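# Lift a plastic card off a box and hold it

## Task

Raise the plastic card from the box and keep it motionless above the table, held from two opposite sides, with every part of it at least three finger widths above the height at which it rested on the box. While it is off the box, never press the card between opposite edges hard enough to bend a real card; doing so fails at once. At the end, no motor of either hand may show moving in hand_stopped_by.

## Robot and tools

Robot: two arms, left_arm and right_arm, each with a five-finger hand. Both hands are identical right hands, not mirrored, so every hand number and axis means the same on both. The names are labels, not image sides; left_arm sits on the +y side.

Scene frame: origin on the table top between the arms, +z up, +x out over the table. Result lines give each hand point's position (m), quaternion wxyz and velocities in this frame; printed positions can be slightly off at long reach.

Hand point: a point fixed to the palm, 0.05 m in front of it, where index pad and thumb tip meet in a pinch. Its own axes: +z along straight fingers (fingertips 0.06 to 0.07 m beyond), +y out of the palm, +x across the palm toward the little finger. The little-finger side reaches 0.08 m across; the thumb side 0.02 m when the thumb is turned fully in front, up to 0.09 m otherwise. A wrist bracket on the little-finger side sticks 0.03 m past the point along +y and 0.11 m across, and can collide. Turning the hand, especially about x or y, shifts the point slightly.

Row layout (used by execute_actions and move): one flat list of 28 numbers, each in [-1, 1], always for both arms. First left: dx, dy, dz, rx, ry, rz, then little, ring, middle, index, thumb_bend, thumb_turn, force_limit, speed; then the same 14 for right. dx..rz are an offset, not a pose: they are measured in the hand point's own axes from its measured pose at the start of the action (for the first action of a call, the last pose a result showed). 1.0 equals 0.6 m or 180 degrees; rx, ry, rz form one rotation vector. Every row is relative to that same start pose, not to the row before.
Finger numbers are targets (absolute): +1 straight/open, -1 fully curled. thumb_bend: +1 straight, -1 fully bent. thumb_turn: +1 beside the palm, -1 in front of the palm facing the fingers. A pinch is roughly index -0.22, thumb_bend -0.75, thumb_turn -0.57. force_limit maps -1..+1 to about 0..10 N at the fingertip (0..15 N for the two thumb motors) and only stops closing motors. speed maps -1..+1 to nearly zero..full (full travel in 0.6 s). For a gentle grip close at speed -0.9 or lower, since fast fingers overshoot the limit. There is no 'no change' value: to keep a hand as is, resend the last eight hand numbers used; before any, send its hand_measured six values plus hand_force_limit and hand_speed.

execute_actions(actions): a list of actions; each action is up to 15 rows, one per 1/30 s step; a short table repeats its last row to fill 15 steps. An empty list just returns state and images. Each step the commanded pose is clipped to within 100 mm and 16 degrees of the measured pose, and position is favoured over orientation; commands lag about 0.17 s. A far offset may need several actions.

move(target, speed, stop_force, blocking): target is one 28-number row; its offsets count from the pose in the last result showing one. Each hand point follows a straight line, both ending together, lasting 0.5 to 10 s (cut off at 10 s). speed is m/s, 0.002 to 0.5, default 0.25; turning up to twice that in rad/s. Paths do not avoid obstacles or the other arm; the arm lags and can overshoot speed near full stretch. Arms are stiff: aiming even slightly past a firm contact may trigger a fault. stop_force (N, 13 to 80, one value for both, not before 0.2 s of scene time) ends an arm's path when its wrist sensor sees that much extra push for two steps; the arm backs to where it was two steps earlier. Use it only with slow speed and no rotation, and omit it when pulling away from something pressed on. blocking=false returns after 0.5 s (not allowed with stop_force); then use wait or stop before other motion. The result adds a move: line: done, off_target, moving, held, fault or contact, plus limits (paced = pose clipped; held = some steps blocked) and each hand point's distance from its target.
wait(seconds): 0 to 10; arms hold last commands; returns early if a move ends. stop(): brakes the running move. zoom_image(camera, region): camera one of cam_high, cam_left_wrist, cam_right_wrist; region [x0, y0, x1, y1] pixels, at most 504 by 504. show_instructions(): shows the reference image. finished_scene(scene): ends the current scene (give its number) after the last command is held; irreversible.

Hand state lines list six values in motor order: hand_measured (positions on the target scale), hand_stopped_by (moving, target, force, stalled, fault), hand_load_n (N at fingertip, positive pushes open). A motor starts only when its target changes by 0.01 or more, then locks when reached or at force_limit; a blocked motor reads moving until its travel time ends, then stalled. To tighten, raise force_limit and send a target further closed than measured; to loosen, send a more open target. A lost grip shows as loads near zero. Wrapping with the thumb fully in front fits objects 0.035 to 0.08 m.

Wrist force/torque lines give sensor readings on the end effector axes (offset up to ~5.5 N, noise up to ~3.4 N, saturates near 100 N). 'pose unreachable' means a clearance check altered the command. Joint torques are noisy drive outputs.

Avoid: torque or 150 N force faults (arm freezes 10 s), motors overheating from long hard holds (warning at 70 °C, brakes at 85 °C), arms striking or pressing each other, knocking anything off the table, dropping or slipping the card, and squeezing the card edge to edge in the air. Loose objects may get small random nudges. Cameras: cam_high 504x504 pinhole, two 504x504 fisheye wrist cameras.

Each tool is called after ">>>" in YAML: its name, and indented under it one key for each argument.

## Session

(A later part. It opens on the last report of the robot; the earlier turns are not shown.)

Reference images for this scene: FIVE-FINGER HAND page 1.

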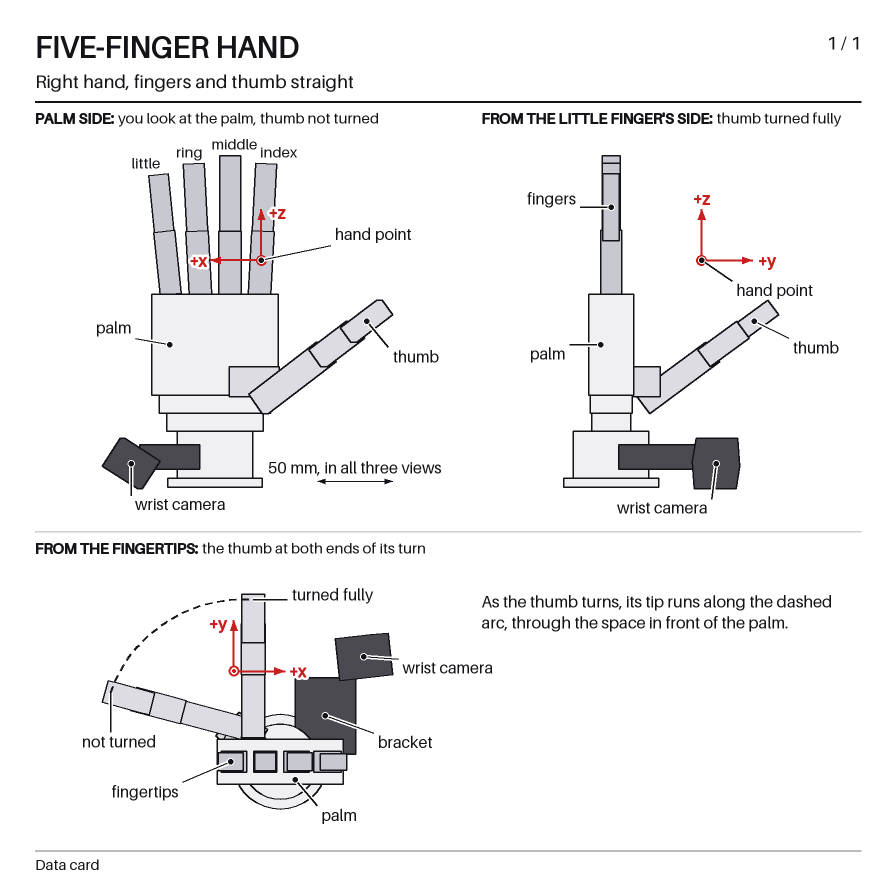

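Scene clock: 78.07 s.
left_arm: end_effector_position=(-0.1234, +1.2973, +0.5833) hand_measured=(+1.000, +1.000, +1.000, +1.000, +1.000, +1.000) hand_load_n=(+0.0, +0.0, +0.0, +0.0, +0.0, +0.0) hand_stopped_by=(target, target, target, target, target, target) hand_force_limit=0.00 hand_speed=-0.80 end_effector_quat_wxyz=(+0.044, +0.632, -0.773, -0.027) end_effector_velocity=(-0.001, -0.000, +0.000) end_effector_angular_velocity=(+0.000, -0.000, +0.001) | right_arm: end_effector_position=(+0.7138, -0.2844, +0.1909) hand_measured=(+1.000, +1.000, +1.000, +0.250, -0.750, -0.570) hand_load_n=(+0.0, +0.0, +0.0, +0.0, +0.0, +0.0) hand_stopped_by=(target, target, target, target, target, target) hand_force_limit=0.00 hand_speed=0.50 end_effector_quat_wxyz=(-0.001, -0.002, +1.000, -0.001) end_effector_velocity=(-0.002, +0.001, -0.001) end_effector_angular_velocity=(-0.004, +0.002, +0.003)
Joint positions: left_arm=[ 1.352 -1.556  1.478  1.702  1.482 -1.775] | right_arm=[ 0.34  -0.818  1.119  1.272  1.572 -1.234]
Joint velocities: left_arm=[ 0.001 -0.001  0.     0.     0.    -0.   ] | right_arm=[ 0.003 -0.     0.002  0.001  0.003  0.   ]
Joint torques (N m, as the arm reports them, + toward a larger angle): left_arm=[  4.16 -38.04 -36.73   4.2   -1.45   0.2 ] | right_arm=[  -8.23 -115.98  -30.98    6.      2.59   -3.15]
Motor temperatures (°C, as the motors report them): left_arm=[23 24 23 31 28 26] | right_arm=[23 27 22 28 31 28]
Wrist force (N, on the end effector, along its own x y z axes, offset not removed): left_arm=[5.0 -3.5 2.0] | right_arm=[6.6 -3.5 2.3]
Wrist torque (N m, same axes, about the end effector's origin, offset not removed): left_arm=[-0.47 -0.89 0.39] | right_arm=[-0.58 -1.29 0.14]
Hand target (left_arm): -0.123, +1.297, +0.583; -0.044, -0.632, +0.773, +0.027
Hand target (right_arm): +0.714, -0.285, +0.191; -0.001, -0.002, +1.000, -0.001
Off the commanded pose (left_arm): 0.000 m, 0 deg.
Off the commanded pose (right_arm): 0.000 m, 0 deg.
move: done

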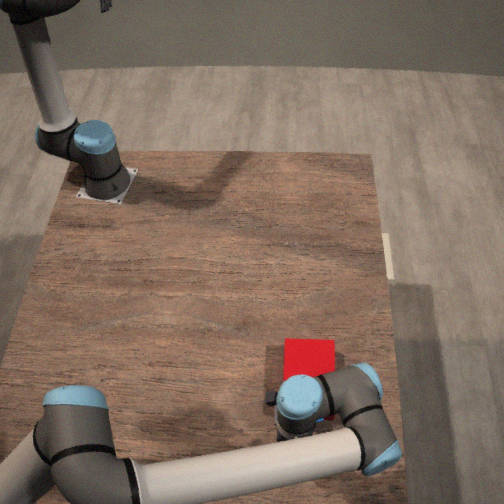

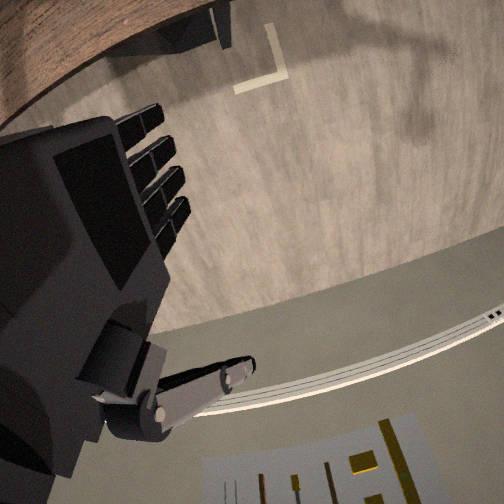

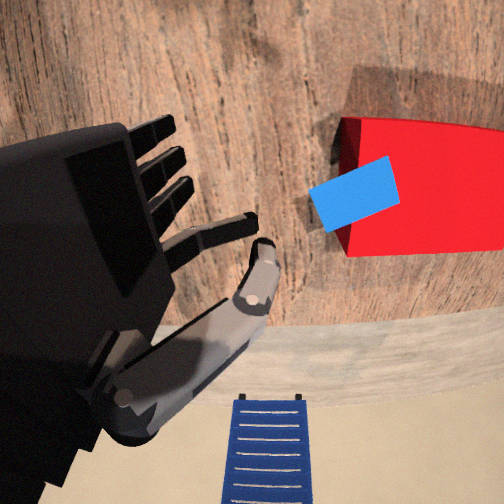

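>>> move:
  target: [0,0,0,0,0,0,1,1,1,1,1,1,0,-0.8, -0.022,0.02,0.186,0,0,0,1,1,1,0.25,-0.75,-0.57,0,0.5]
  speed: 0.15

>>> move:
  target: [0,0,0,0,0,0,1,1,1,1,1,1,0,-0.8, 0,0.07,0,0,0,0,1,1,1,0.25,-0.75,-0.57,0,0.5]
  speed: 0.05

>>> zoom_image:
  camera: "cam_right_wrist"
  region: [140, 120, 440, 420]

Scene clock: 88.93 s.
left_arm: end_effector_position=(-0.1234, +1.2973, +0.5833) hand_measured=(+1.000, +1.000, +1.000, +1.000, +1.000, +1.000) hand_load_n=(+0.0, +0.0, +0.0, +0.0, +0.0, +0.0) hand_stopped_by=(target, target, target, target, target, target) hand_force_limit=0.00 hand_speed=-0.80 end_effector_quat_wxyz=(+0.044, +0.632, -0.773, -0.027) end_effector_velocity=(+0.001, +0.000, +0.001) end_effector_angular_velocity=(+0.001, -0.000, -0.001) | right_arm: end_effector_position=(+0.7268, -0.2726, +0.0794) hand_measured=(+1.000, +1.000, +1.000, +0.250, -0.750, -0.570) hand_load_n=(+0.0, +0.0, +0.0, +0.0, +0.0, +0.0) hand_stopped_by=(target, target, target, target, target, target) hand_force_limit=0.00 hand_speed=0.50 end_effector_quat_wxyz=(-0.001, -0.002, +1.000, -0.001) end_effector_velocity=(+0.001, +0.001, -0.001) end_effector_angular_velocity=(+0.002, +0.000, -0.001)
Joint positions: left_arm=[ 1.352 -1.556  1.478  1.702  1.482 -1.775] | right_arm=[ 0.348 -0.716  1.143  1.147  1.572 -1.226]
Joint velocities: left_arm=[-0.001 -0.    -0.001  0.    -0.    -0.   ] | right_arm=[-0.     0.002 -0.002 -0.    -0.002  0.001]
Joint torques (N m, as the arm reports them, + toward a larger angle): left_arm=[  4.35 -36.83 -36.17   4.53  -1.33   0.28] | right_arm=[  14.14 -101.92  -49.73    1.02   -2.74    3.71]
Motor temperatures (°C, as the motors report them): left_arm=[23 24 23 31 28 26] | right_arm=[23 27 22 28 31 28]
Wrist force (N, on the end effector, along its own x y z axes, offset not removed): left_arm=[3.8 -2.2 0.3] | right_arm=[-2.0 -2.0 -4.8]
Wrist torque (N m, same axes, about the end effector's origin, offset not removed): left_arm=[-0.18 -0.66 0.25] | right_arm=[0.12 0.34 -0.39]
Hand target (left_arm): -0.123, +1.297, +0.583; -0.044, -0.632, +0.773, +0.027
Hand target (right_arm): +0.727, -0.273, +0.079; -0.001, -0.002, +1.000, -0.001
Off the commanded pose (left_arm): 0.000 m, 0 deg.
Off the commanded pose (right_arm): 0.000 m, 0 deg.
move: done

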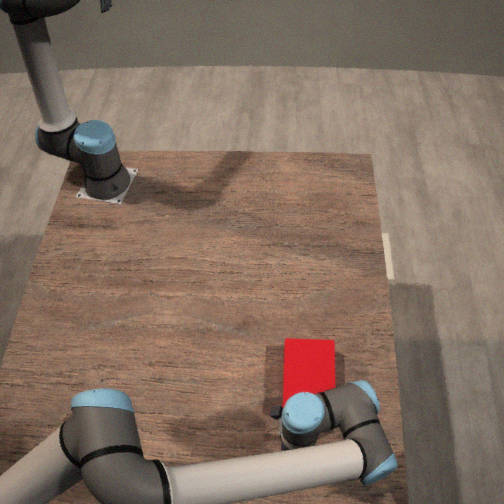

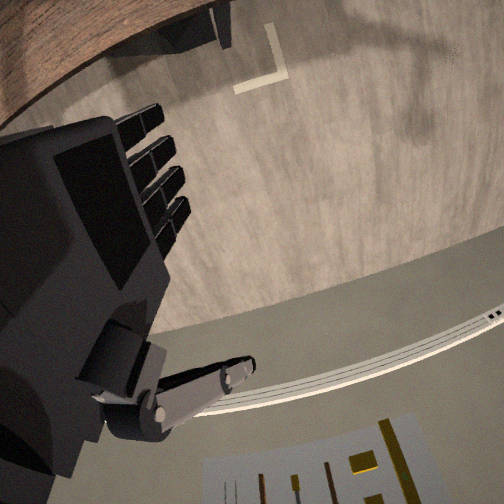

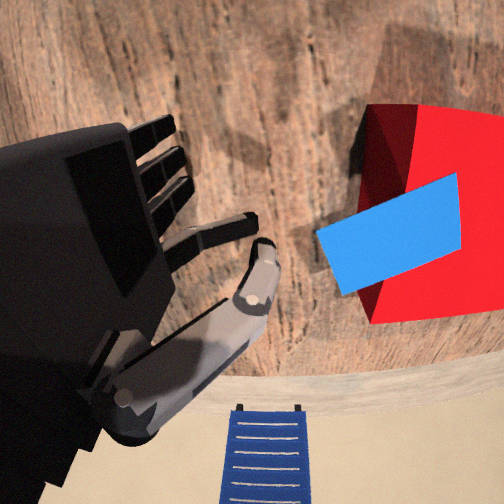

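Scene clock: 90.13 s.
left_arm: end_effector_position=(-0.1234, +1.2973, +0.5833) hand_measured=(+1.000, +1.000, +1.000, +1.000, +1.000, +1.000) hand_load_n=(+0.0, +0.0, +0.0, +0.0, +0.0, +0.0) hand_stopped_by=(target, target, target, target, target, target) hand_force_limit=0.00 hand_speed=-0.80 end_effector_quat_wxyz=(+0.044, +0.632, -0.773, -0.027) end_effector_velocity=(+0.000, +0.000, -0.001) end_effector_angular_velocity=(-0.002, +0.001, -0.001) | right_arm: end_effector_position=(+0.7266, -0.2308, +0.0793) hand_measured=(+1.000, +1.000, +1.000, +0.250, -0.750, -0.570) hand_load_n=(+0.0, +0.0, +0.0, +0.0, +0.0, +0.0) hand_stopped_by=(target, target, target, target, target, target) hand_force_limit=0.00 hand_speed=0.50 end_effector_quat_wxyz=(-0.001, -0.002, +1.000, -0.001) end_effector_velocity=(-0.000, +0.002, +0.000) end_effector_angular_velocity=(+0.001, +0.001, -0.000)
Joint positions: left_arm=[ 1.352 -1.556  1.478  1.702  1.482 -1.775] | right_arm=[ 0.392 -0.678  1.071  1.181  1.572 -1.181]
Joint velocities: left_arm=[-0.001  0.001  0.001  0.    -0.     0.   ] | right_arm=[ 0.002  0.001 -0.003  0.002 -0.001  0.002]
Joint torques (N m, as the arm reports them, + toward a larger angle): left_arm=[  3.45 -38.96 -37.08   4.29  -1.35   0.69] | right_arm=[  10.65 -106.94  -49.22    6.56   -1.06    4.02]
Motor temperatures (°C, as the motors report them): left_arm=[23 24 23 31 28 26] | right_arm=[23 27 22 28 31 28]
Wrist force (N, on the end effector, along its own x y z axes, offset not removed): left_arm=[3.9 -2.2 3.7] | right_arm=[5.8 -3.8 -4.1]
Wrist torque (N m, same axes, about the end effector's origin, offset not removed): left_arm=[-0.41 -0.82 0.38] | right_arm=[-0.08 -0.47 -0.06]
Hand target (left_arm): -0.123, +1.297, +0.583; -0.044, -0.632, +0.773, +0.027
Hand target (right_arm): +0.727, -0.231, +0.079; -0.001, -0.002, +1.000, -0.001
Off the commanded pose (left_arm): 0.000 m, 0 deg.
Off the commanded pose (right_arm): 0.000 m, 0 deg.
move: done

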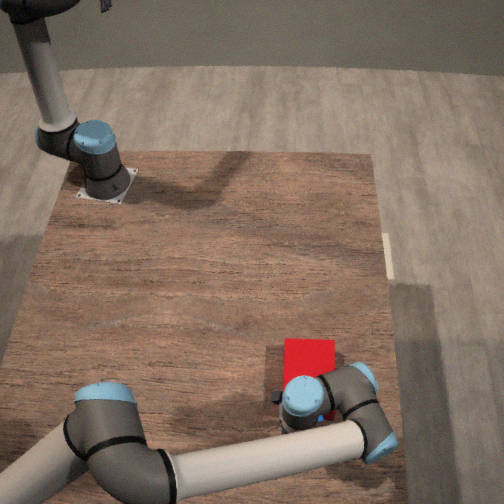

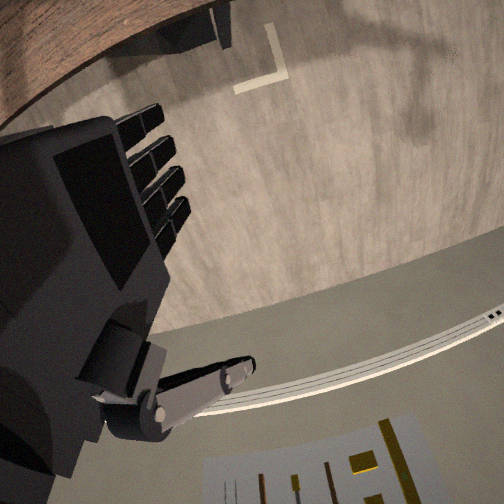

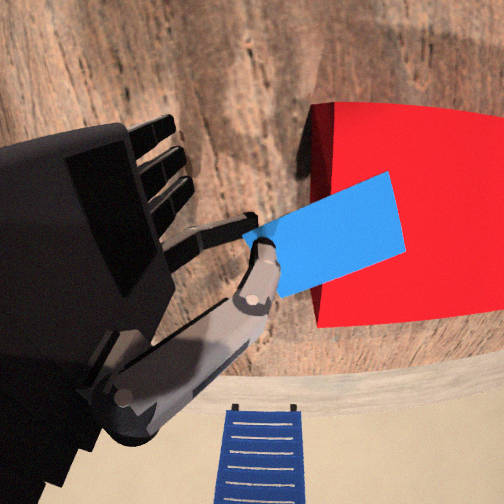

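Region (140, 120, 440, 420) of cam_right_wrist's 504x504 image, scaled by 1.680, with more detail than that image has.

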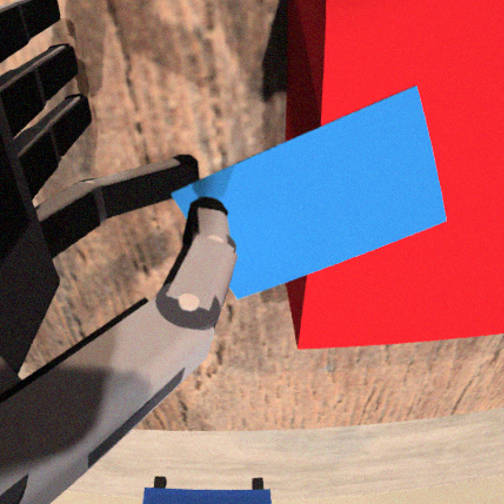

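>>> move:
  target: [0,0,0,0,0,0,1,1,1,1,1,1,0,-0.8, -0.02,0.023,0,0,0,0,1,1,1,0.25,-0.75,-0.57,0,0.5]
  speed: 0.03

>>> move:
  target: [0,0,0,0,0,0,1,1,1,1,1,1,0,-0.8, 0,0,0.011,0,0,0,1,1,1,0.25,-0.75,-0.57,0,0.5]
  speed: 0.01

>>> zoom_image:
  camera: "cam_right_wrist"
  region: [180, 160, 400, 380]

Scene clock: 98.57 s.
left_arm: end_effector_position=(-0.1234, +1.2973, +0.5833) hand_measured=(+1.000, +1.000, +1.000, +1.000, +1.000, +1.000) hand_load_n=(+0.0, +0.0, +0.0, +0.0, +0.0, +0.0) hand_stopped_by=(target, target, target, target, target, target) hand_force_limit=0.00 hand_speed=-0.80 end_effector_quat_wxyz=(+0.044, +0.632, -0.773, -0.027) end_effector_velocity=(-0.000, +0.000, +0.000) end_effector_angular_velocity=(+0.001, -0.000, +0.001) | right_arm: end_effector_position=(+0.7384, -0.2170, +0.0793) hand_measured=(+1.000, +1.000, +1.000, +0.250, -0.750, -0.570) hand_load_n=(+0.0, +0.0, +0.0, +0.0, +0.0, +0.0) hand_stopped_by=(target, target, target, target, target, target) hand_force_limit=0.00 hand_speed=0.50 end_effector_quat_wxyz=(-0.001, -0.002, +1.000, -0.001) end_effector_velocity=(-0.000, +0.003, +0.000) end_effector_angular_velocity=(+0.002, +0.000, +0.001)
Joint positions: left_arm=[ 1.352 -1.556  1.478  1.702  1.482 -1.775] | right_arm=[ 0.401 -0.647  1.011  1.21   1.572 -1.172]
Joint velocities: left_arm=[ 0.001  0.    -0.001 -0.     0.    -0.   ] | right_arm=[ 0.002  0.002 -0.005  0.002 -0.002  0.   ]
Joint torques (N m, as the arm reports them, + toward a larger angle): left_arm=[  4.04 -39.72 -35.81   4.29  -1.41   0.64] | right_arm=[  12.14 -105.68  -49.42    5.64   -2.56    3.91]
Motor temperatures (°C, as the motors report them): left_arm=[23 24 23 31 28 26] | right_arm=[23 27 22 28 31 28]
Wrist force (N, on the end effector, along its own x y z axes, offset not removed): left_arm=[0.0 -5.0 0.8] | right_arm=[0.6 -2.4 -1.9]
Wrist torque (N m, same axes, about the end effector's origin, offset not removed): left_arm=[-0.58 -0.05 -0.07] | right_arm=[-0.32 -0.12 -0.18]
Hand target (left_arm): -0.123, +1.297, +0.583; -0.044, -0.632, +0.773, +0.027
Hand target (right_arm): +0.739, -0.217, +0.079; -0.001, -0.002, +1.000, -0.001
Off the commanded pose (left_arm): 0.000 m, 0 deg.
Off the commanded pose (right_arm): 0.000 m, 0 deg.
move: done

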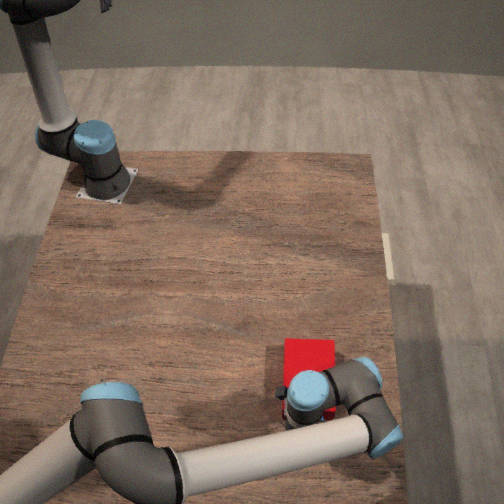

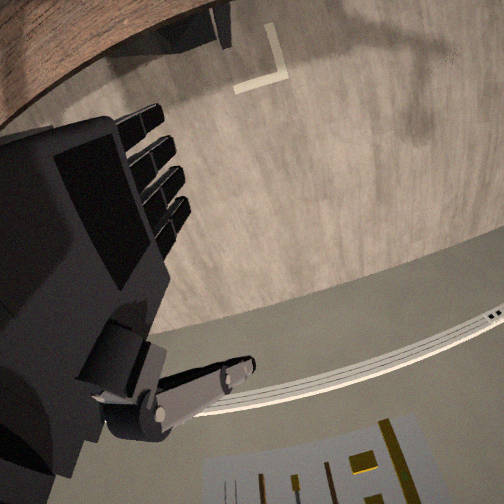

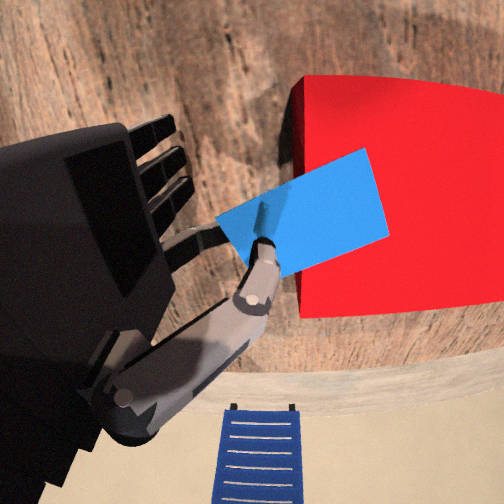

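Scene clock: 99.43 s.
left_arm: end_effector_position=(-0.1234, +1.2973, +0.5833) hand_measured=(+1.000, +1.000, +1.000, +1.000, +1.000, +1.000) hand_load_n=(+0.0, +0.0, +0.0, +0.0, +0.0, +0.0) hand_stopped_by=(target, target, target, target, target, target) hand_force_limit=0.00 hand_speed=-0.80 end_effector_quat_wxyz=(+0.044, +0.632, -0.773, -0.027) end_effector_velocity=(+0.000, +0.001, +0.001) end_effector_angular_velocity=(+0.001, -0.000, -0.000) | right_arm: end_effector_position=(+0.7384, -0.2170, +0.0728) hand_measured=(+1.000, +1.000, +1.000, +0.250, -0.750, -0.570) hand_load_n=(+0.0, +0.0, +0.0, +0.0, +0.0, +0.0) hand_stopped_by=(target, target, target, target, target, target) hand_force_limit=0.00 hand_speed=0.50 end_effector_quat_wxyz=(-0.001, -0.002, +1.000, -0.001) end_effector_velocity=(-0.000, -0.000, -0.002) end_effector_angular_velocity=(-0.001, +0.001, +0.001)
Joint positions: left_arm=[ 1.352 -1.556  1.478  1.702  1.482 -1.775] | right_arm=[ 0.401 -0.642  1.015  1.201  1.572 -1.172]
Joint velocities: left_arm=[ 0.     0.001 -0.002  0.    -0.     0.   ] | right_arm=[-0.     0.001  0.002 -0.002  0.    -0.001]
Joint torques (N m, as the arm reports them, + toward a larger angle): left_arm=[  3.29 -41.01 -35.5    4.37  -0.86   0.6 ] | right_arm=[   4.45 -109.29  -29.44    0.86   -2.27    1.87]
Motor temperatures (°C, as the motors report them): left_arm=[23 24 23 31 28 26] | right_arm=[23 27 22 28 31 28]
Wrist force (N, on the end effector, along its own x y z axes, offset not removed): left_arm=[2.4 -3.7 -1.2] | right_arm=[0.3 -6.3 -0.7]
Wrist torque (N m, same axes, about the end effector's origin, offset not removed): left_arm=[-0.30 -0.49 0.07] | right_arm=[-0.84 -0.32 -0.25]
Hand target (left_arm): -0.123, +1.297, +0.583; -0.044, -0.632, +0.773, +0.027
Hand target (right_arm): +0.738, -0.217, +0.073; -0.001, -0.002, +1.000, -0.001
Off the commanded pose (left_arm): 0.000 m, 0 deg.
Off the commanded pose (right_arm): 0.000 m, 0 deg.
move: done

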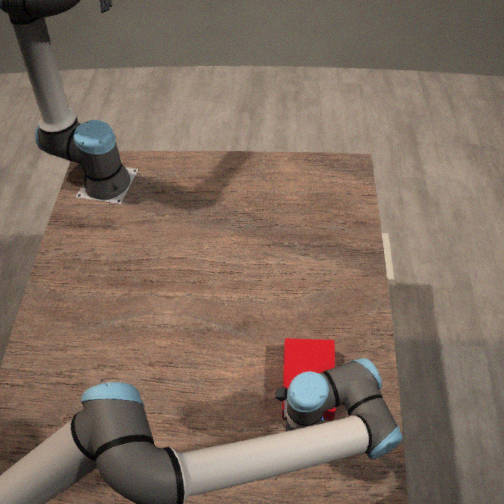

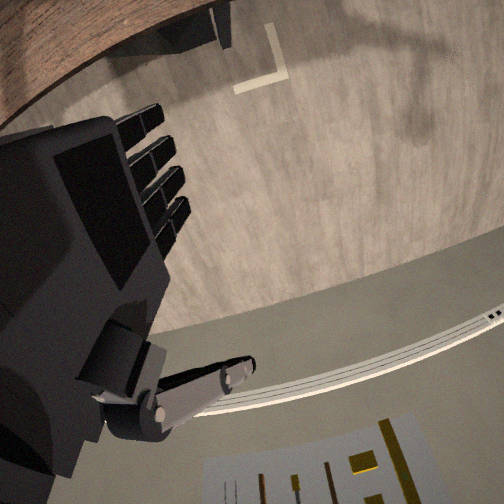

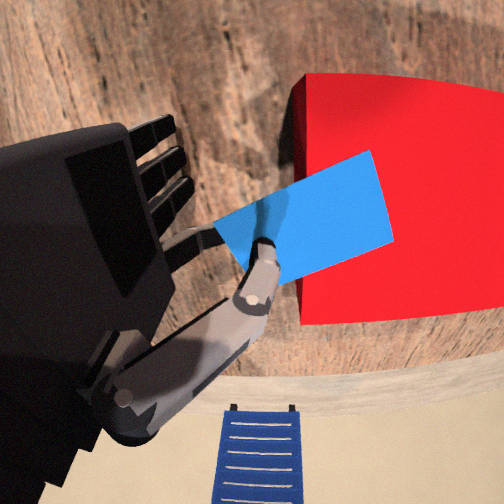

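Region (180, 160, 400, 380) of cam_right_wrist's 504x504 image, scaled by 2.291, with more detail than that image has.

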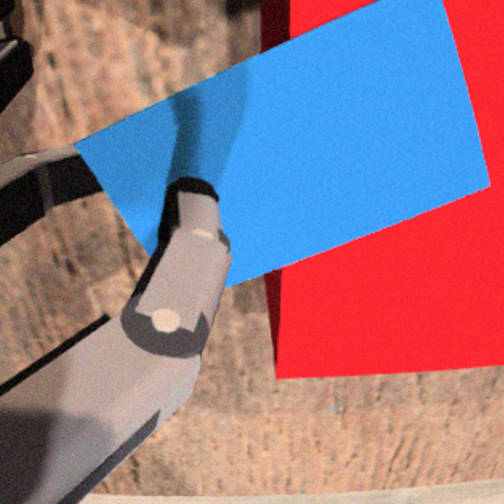

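>>> move:
  target: [0,0,0,0,0,0,1,1,1,1,1,1,0,-0.8, 0,0,0.0025,0,0,0,1,1,1,-0.5,-0.75,-0.57,0.2,-0.85]
  speed: 0.01

>>> zoom_image:
  camera: "cam_right_wrist"
  region: [180, 130, 420, 370]

Scene clock: 106.80 s.
left_arm: end_effector_position=(-0.1234, +1.2973, +0.5833) hand_measured=(+1.000, +1.000, +1.000, +1.000, +1.000, +1.000) hand_load_n=(+0.0, +0.0, +0.0, +0.0, +0.0, +0.0) hand_stopped_by=(target, target, target, target, target, target) hand_force_limit=0.00 hand_speed=-0.80 end_effector_quat_wxyz=(+0.044, +0.632, -0.773, -0.027) end_effector_velocity=(+0.001, +0.000, +0.000) end_effector_angular_velocity=(+0.001, -0.000, -0.001) | right_arm: end_effector_position=(+0.7384, -0.2170, +0.0713) hand_measured=(+1.000, +1.000, +1.000, -0.222, -0.750, -0.570) hand_load_n=(+0.0, +0.0, +0.0, +8.0, +0.5, -0.5) hand_stopped_by=(target, target, target, force, target, target) hand_force_limit=0.20 hand_speed=-0.85 end_effector_quat_wxyz=(-0.001, -0.002, +1.000, -0.001) end_effector_velocity=(-0.001, +0.001, -0.001) end_effector_angular_velocity=(+0.001, +0.000, +0.001)
Joint positions: left_arm=[ 1.352 -1.556  1.478  1.702  1.482 -1.775] | right_arm=[ 0.401 -0.641  1.016  1.2    1.572 -1.172]
Joint velocities: left_arm=[-0.001 -0.    -0.001 -0.    -0.    -0.   ] | right_arm=[ 0.001  0.     0.002 -0.002 -0.001  0.   ]
Joint torques (N m, as the arm reports them, + toward a larger angle): left_arm=[  3.79 -39.03 -36.17   4.44  -1.4    0.74] | right_arm=[   9.52 -105.92  -30.43    1.37   -1.57    0.19]
Motor temperatures (°C, as the motors report them): left_arm=[23 24 23 31 28 26] | right_arm=[23 27 22 28 31 28]
Wrist force (N, on the end effector, along its own x y z axes, offset not removed): left_arm=[5.6 -2.6 4.6] | right_arm=[2.7 0.4 -2.6]
Wrist torque (N m, same axes, about the end effector's origin, offset not removed): left_arm=[-0.49 -1.14 0.42] | right_arm=[0.27 -0.45 0.03]
Hand target (left_arm): -0.123, +1.297, +0.583; -0.044, -0.632, +0.773, +0.027
Hand target (right_arm): +0.738, -0.217, +0.071; -0.001, -0.002, +1.000, -0.001
Off the commanded pose (left_arm): 0.000 m, 0 deg.
Off the commanded pose (right_arm): 0.000 m, 0 deg.
move: done

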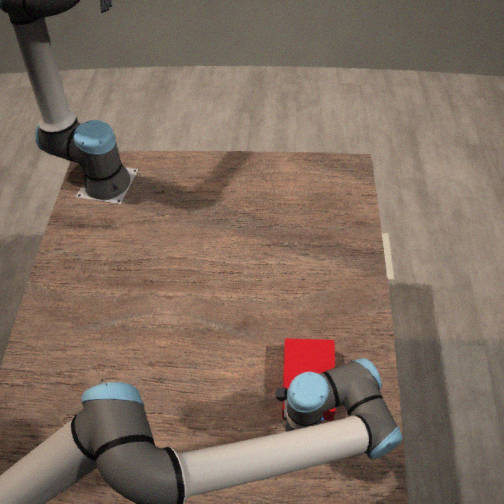

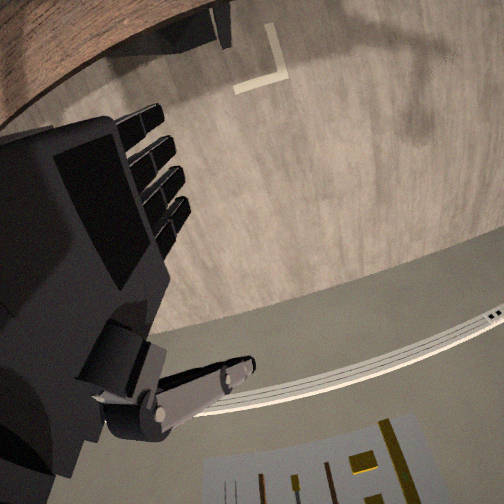

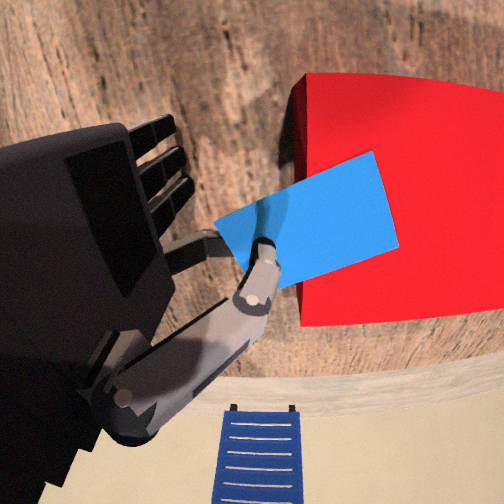

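Region (180, 130, 420, 370) of cam_right_wrist's 504x504 image, scaled by 2.100, with more detail than that image has.

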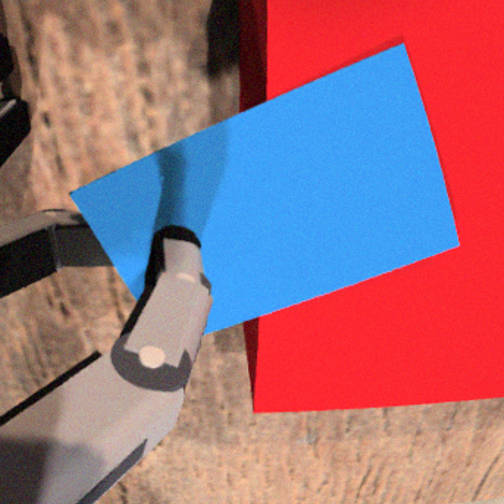

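>>> move:
  target: [0,0,0,0,0,0,1,1,1,1,1,1,0,-0.8, 0,-0.01,-0.18,0,0,0,1,1,1,-0.5,-0.75,-0.57,0.2,-0.85]
  speed: 0.07

>>> wait:
  seconds: 2

Scene clock: 113.77 s.
left_arm: end_effector_position=(-0.1234, +1.2973, +0.5833) hand_measured=(+1.000, +1.000, +1.000, +1.000, +1.000, +1.000) hand_load_n=(+0.0, +0.0, +0.0, +0.0, +0.0, +0.0) hand_stopped_by=(target, target, target, target, target, target) hand_force_limit=0.00 hand_speed=-0.80 end_effector_quat_wxyz=(+0.044, +0.632, -0.773, -0.027) end_effector_velocity=(-0.000, -0.000, +0.000) end_effector_angular_velocity=(+0.001, -0.000, +0.001) | right_arm: end_effector_position=(+0.7386, -0.2228, +0.1791) hand_measured=(+1.000, +1.000, +1.000, -0.222, -0.750, -0.570) hand_load_n=(+0.0, +0.0, +0.0, +8.0, +0.5, -0.5) hand_stopped_by=(target, target, target, force, target, target) hand_force_limit=0.20 hand_speed=-0.85 end_effector_quat_wxyz=(-0.001, -0.002, +1.000, -0.001) end_effector_velocity=(+0.001, -0.001, +0.002) end_effector_angular_velocity=(+0.001, -0.000, -0.002)
Joint positions: left_arm=[ 1.352 -1.556  1.478  1.702  1.482 -1.775] | right_arm=[ 0.395 -0.711  0.948  1.337  1.572 -1.178]
Joint velocities: left_arm=[ 0.001 -0.    -0.     0.    -0.    -0.   ] | right_arm=[-0.002 -0.001 -0.001  0.002 -0.001 -0.   ]
Joint torques (N m, as the arm reports them, + toward a larger angle): left_arm=[  4.9  -39.84 -38.08   4.37  -1.68   1.13] | right_arm=[  -9.75 -123.24  -51.68    6.2    -2.03   -3.3 ]
Motor temperatures (°C, as the motors report them): left_arm=[23 24 23 31 28 26] | right_arm=[23 27 22 28 31 28]
Wrist force (N, on the end effector, along its own x y z axes, offset not removed): left_arm=[1.3 0.5 2.9] | right_arm=[-3.0 -6.4 2.1]
Wrist torque (N m, same axes, about the end effector's origin, offset not removed): left_arm=[0.26 -0.37 0.24] | right_arm=[-1.02 0.21 -0.47]
Hand target (left_arm): -0.123, +1.297, +0.583; -0.044, -0.632, +0.773, +0.027
Hand target (right_arm): +0.739, -0.223, +0.179; -0.001, -0.002, +1.000, -0.001
Off the commanded pose (left_arm): 0.000 m, 0 deg.
Off the commanded pose (right_arm): 0.000 m, 0 deg.
move: done

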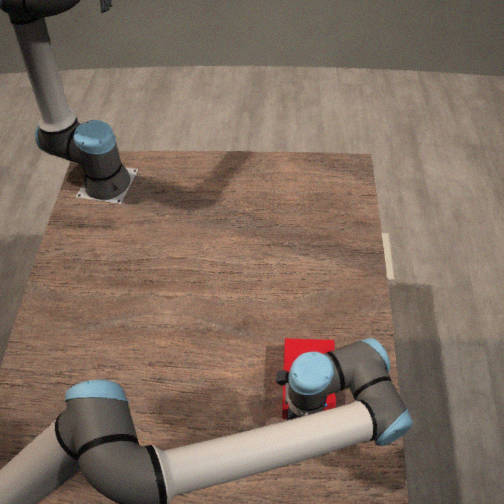

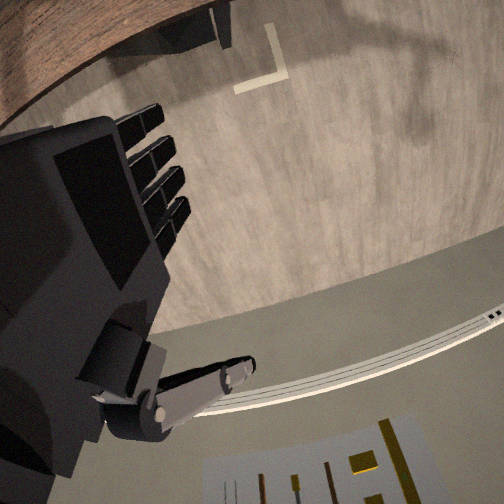

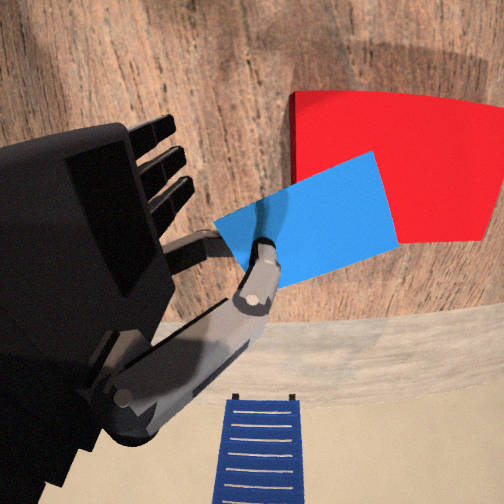

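Scene clock: 115.77 s.
left_arm: end_effector_position=(-0.1234, +1.2973, +0.5833) hand_measured=(+1.000, +1.000, +1.000, +1.000, +1.000, +1.000) hand_load_n=(+0.0, +0.0, +0.0, +0.0, +0.0, +0.0) hand_stopped_by=(target, target, target, target, target, target) hand_force_limit=0.00 hand_speed=-0.80 end_effector_quat_wxyz=(+0.044, +0.632, -0.773, -0.027) end_effector_velocity=(-0.001, -0.000, -0.000) end_effector_angular_velocity=(-0.000, +0.000, +0.001) | right_arm: end_effector_position=(+0.7386, -0.2228, +0.1793) hand_measured=(+1.000, +1.000, +1.000, -0.222, -0.750, -0.570) hand_load_n=(+0.0, +0.0, +0.0, +8.0, +0.5, -0.5) hand_stopped_by=(target, target, target, force, target, target) hand_force_limit=0.20 hand_speed=-0.85 end_effector_quat_wxyz=(-0.001, -0.002, +1.000, -0.001) end_effector_velocity=(-0.000, -0.000, -0.001) end_effector_angular_velocity=(-0.001, +0.000, -0.001)
Joint positions: left_arm=[ 1.352 -1.556  1.478  1.702  1.482 -1.775] | right_arm=[ 0.395 -0.711  0.948  1.337  1.572 -1.178]
Joint velocities: left_arm=[ 0.001  0.     0.     0.    -0.    -0.   ] | right_arm=[-0.    -0.     0.002 -0.002  0.     0.001]
Joint torques (N m, as the arm reports them, + toward a larger angle): left_arm=[  1.87 -39.41 -36.65   4.67  -1.37   0.38] | right_arm=[  -8.16 -124.5   -51.93    5.9     2.1    -3.01]
Motor temperatures (°C, as the motors report them): left_arm=[23 24 23 31 28 26] | right_arm=[23 27 22 28 31 28]
Wrist force (N, on the end effector, along its own x y z axes, offset not removed): left_arm=[1.3 -1.9 -1.5] | right_arm=[-0.6 -1.8 -4.2]
Wrist torque (N m, same axes, about the end effector's origin, offset not removed): left_arm=[-0.01 -0.34 0.10] | right_arm=[-0.05 0.34 -0.32]
Hand target (left_arm): -0.123, +1.297, +0.583; -0.044, -0.632, +0.773, +0.027
Hand target (right_arm): +0.739, -0.223, +0.179; -0.001, -0.002, +1.000, -0.001
Off the commanded pose (left_arm): 0.000 m, 0 deg.
Off the commanded pose (right_arm): 0.000 m, 0 deg.
wait: 2.00 s; at rest by 0.17 s

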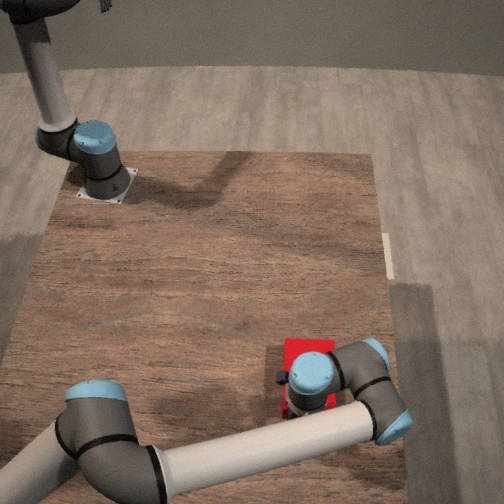

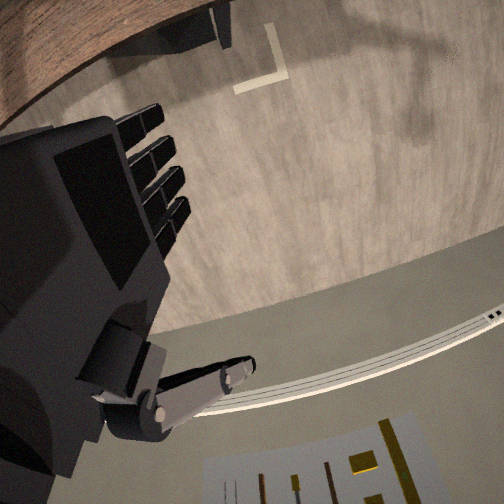

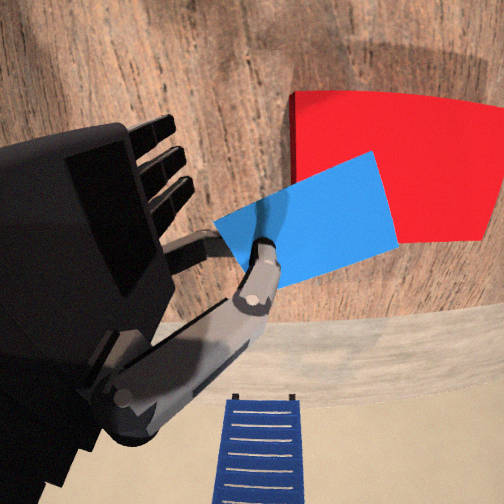

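>>> finished_scene:
  scene: 2

The scene is finished: the task was done.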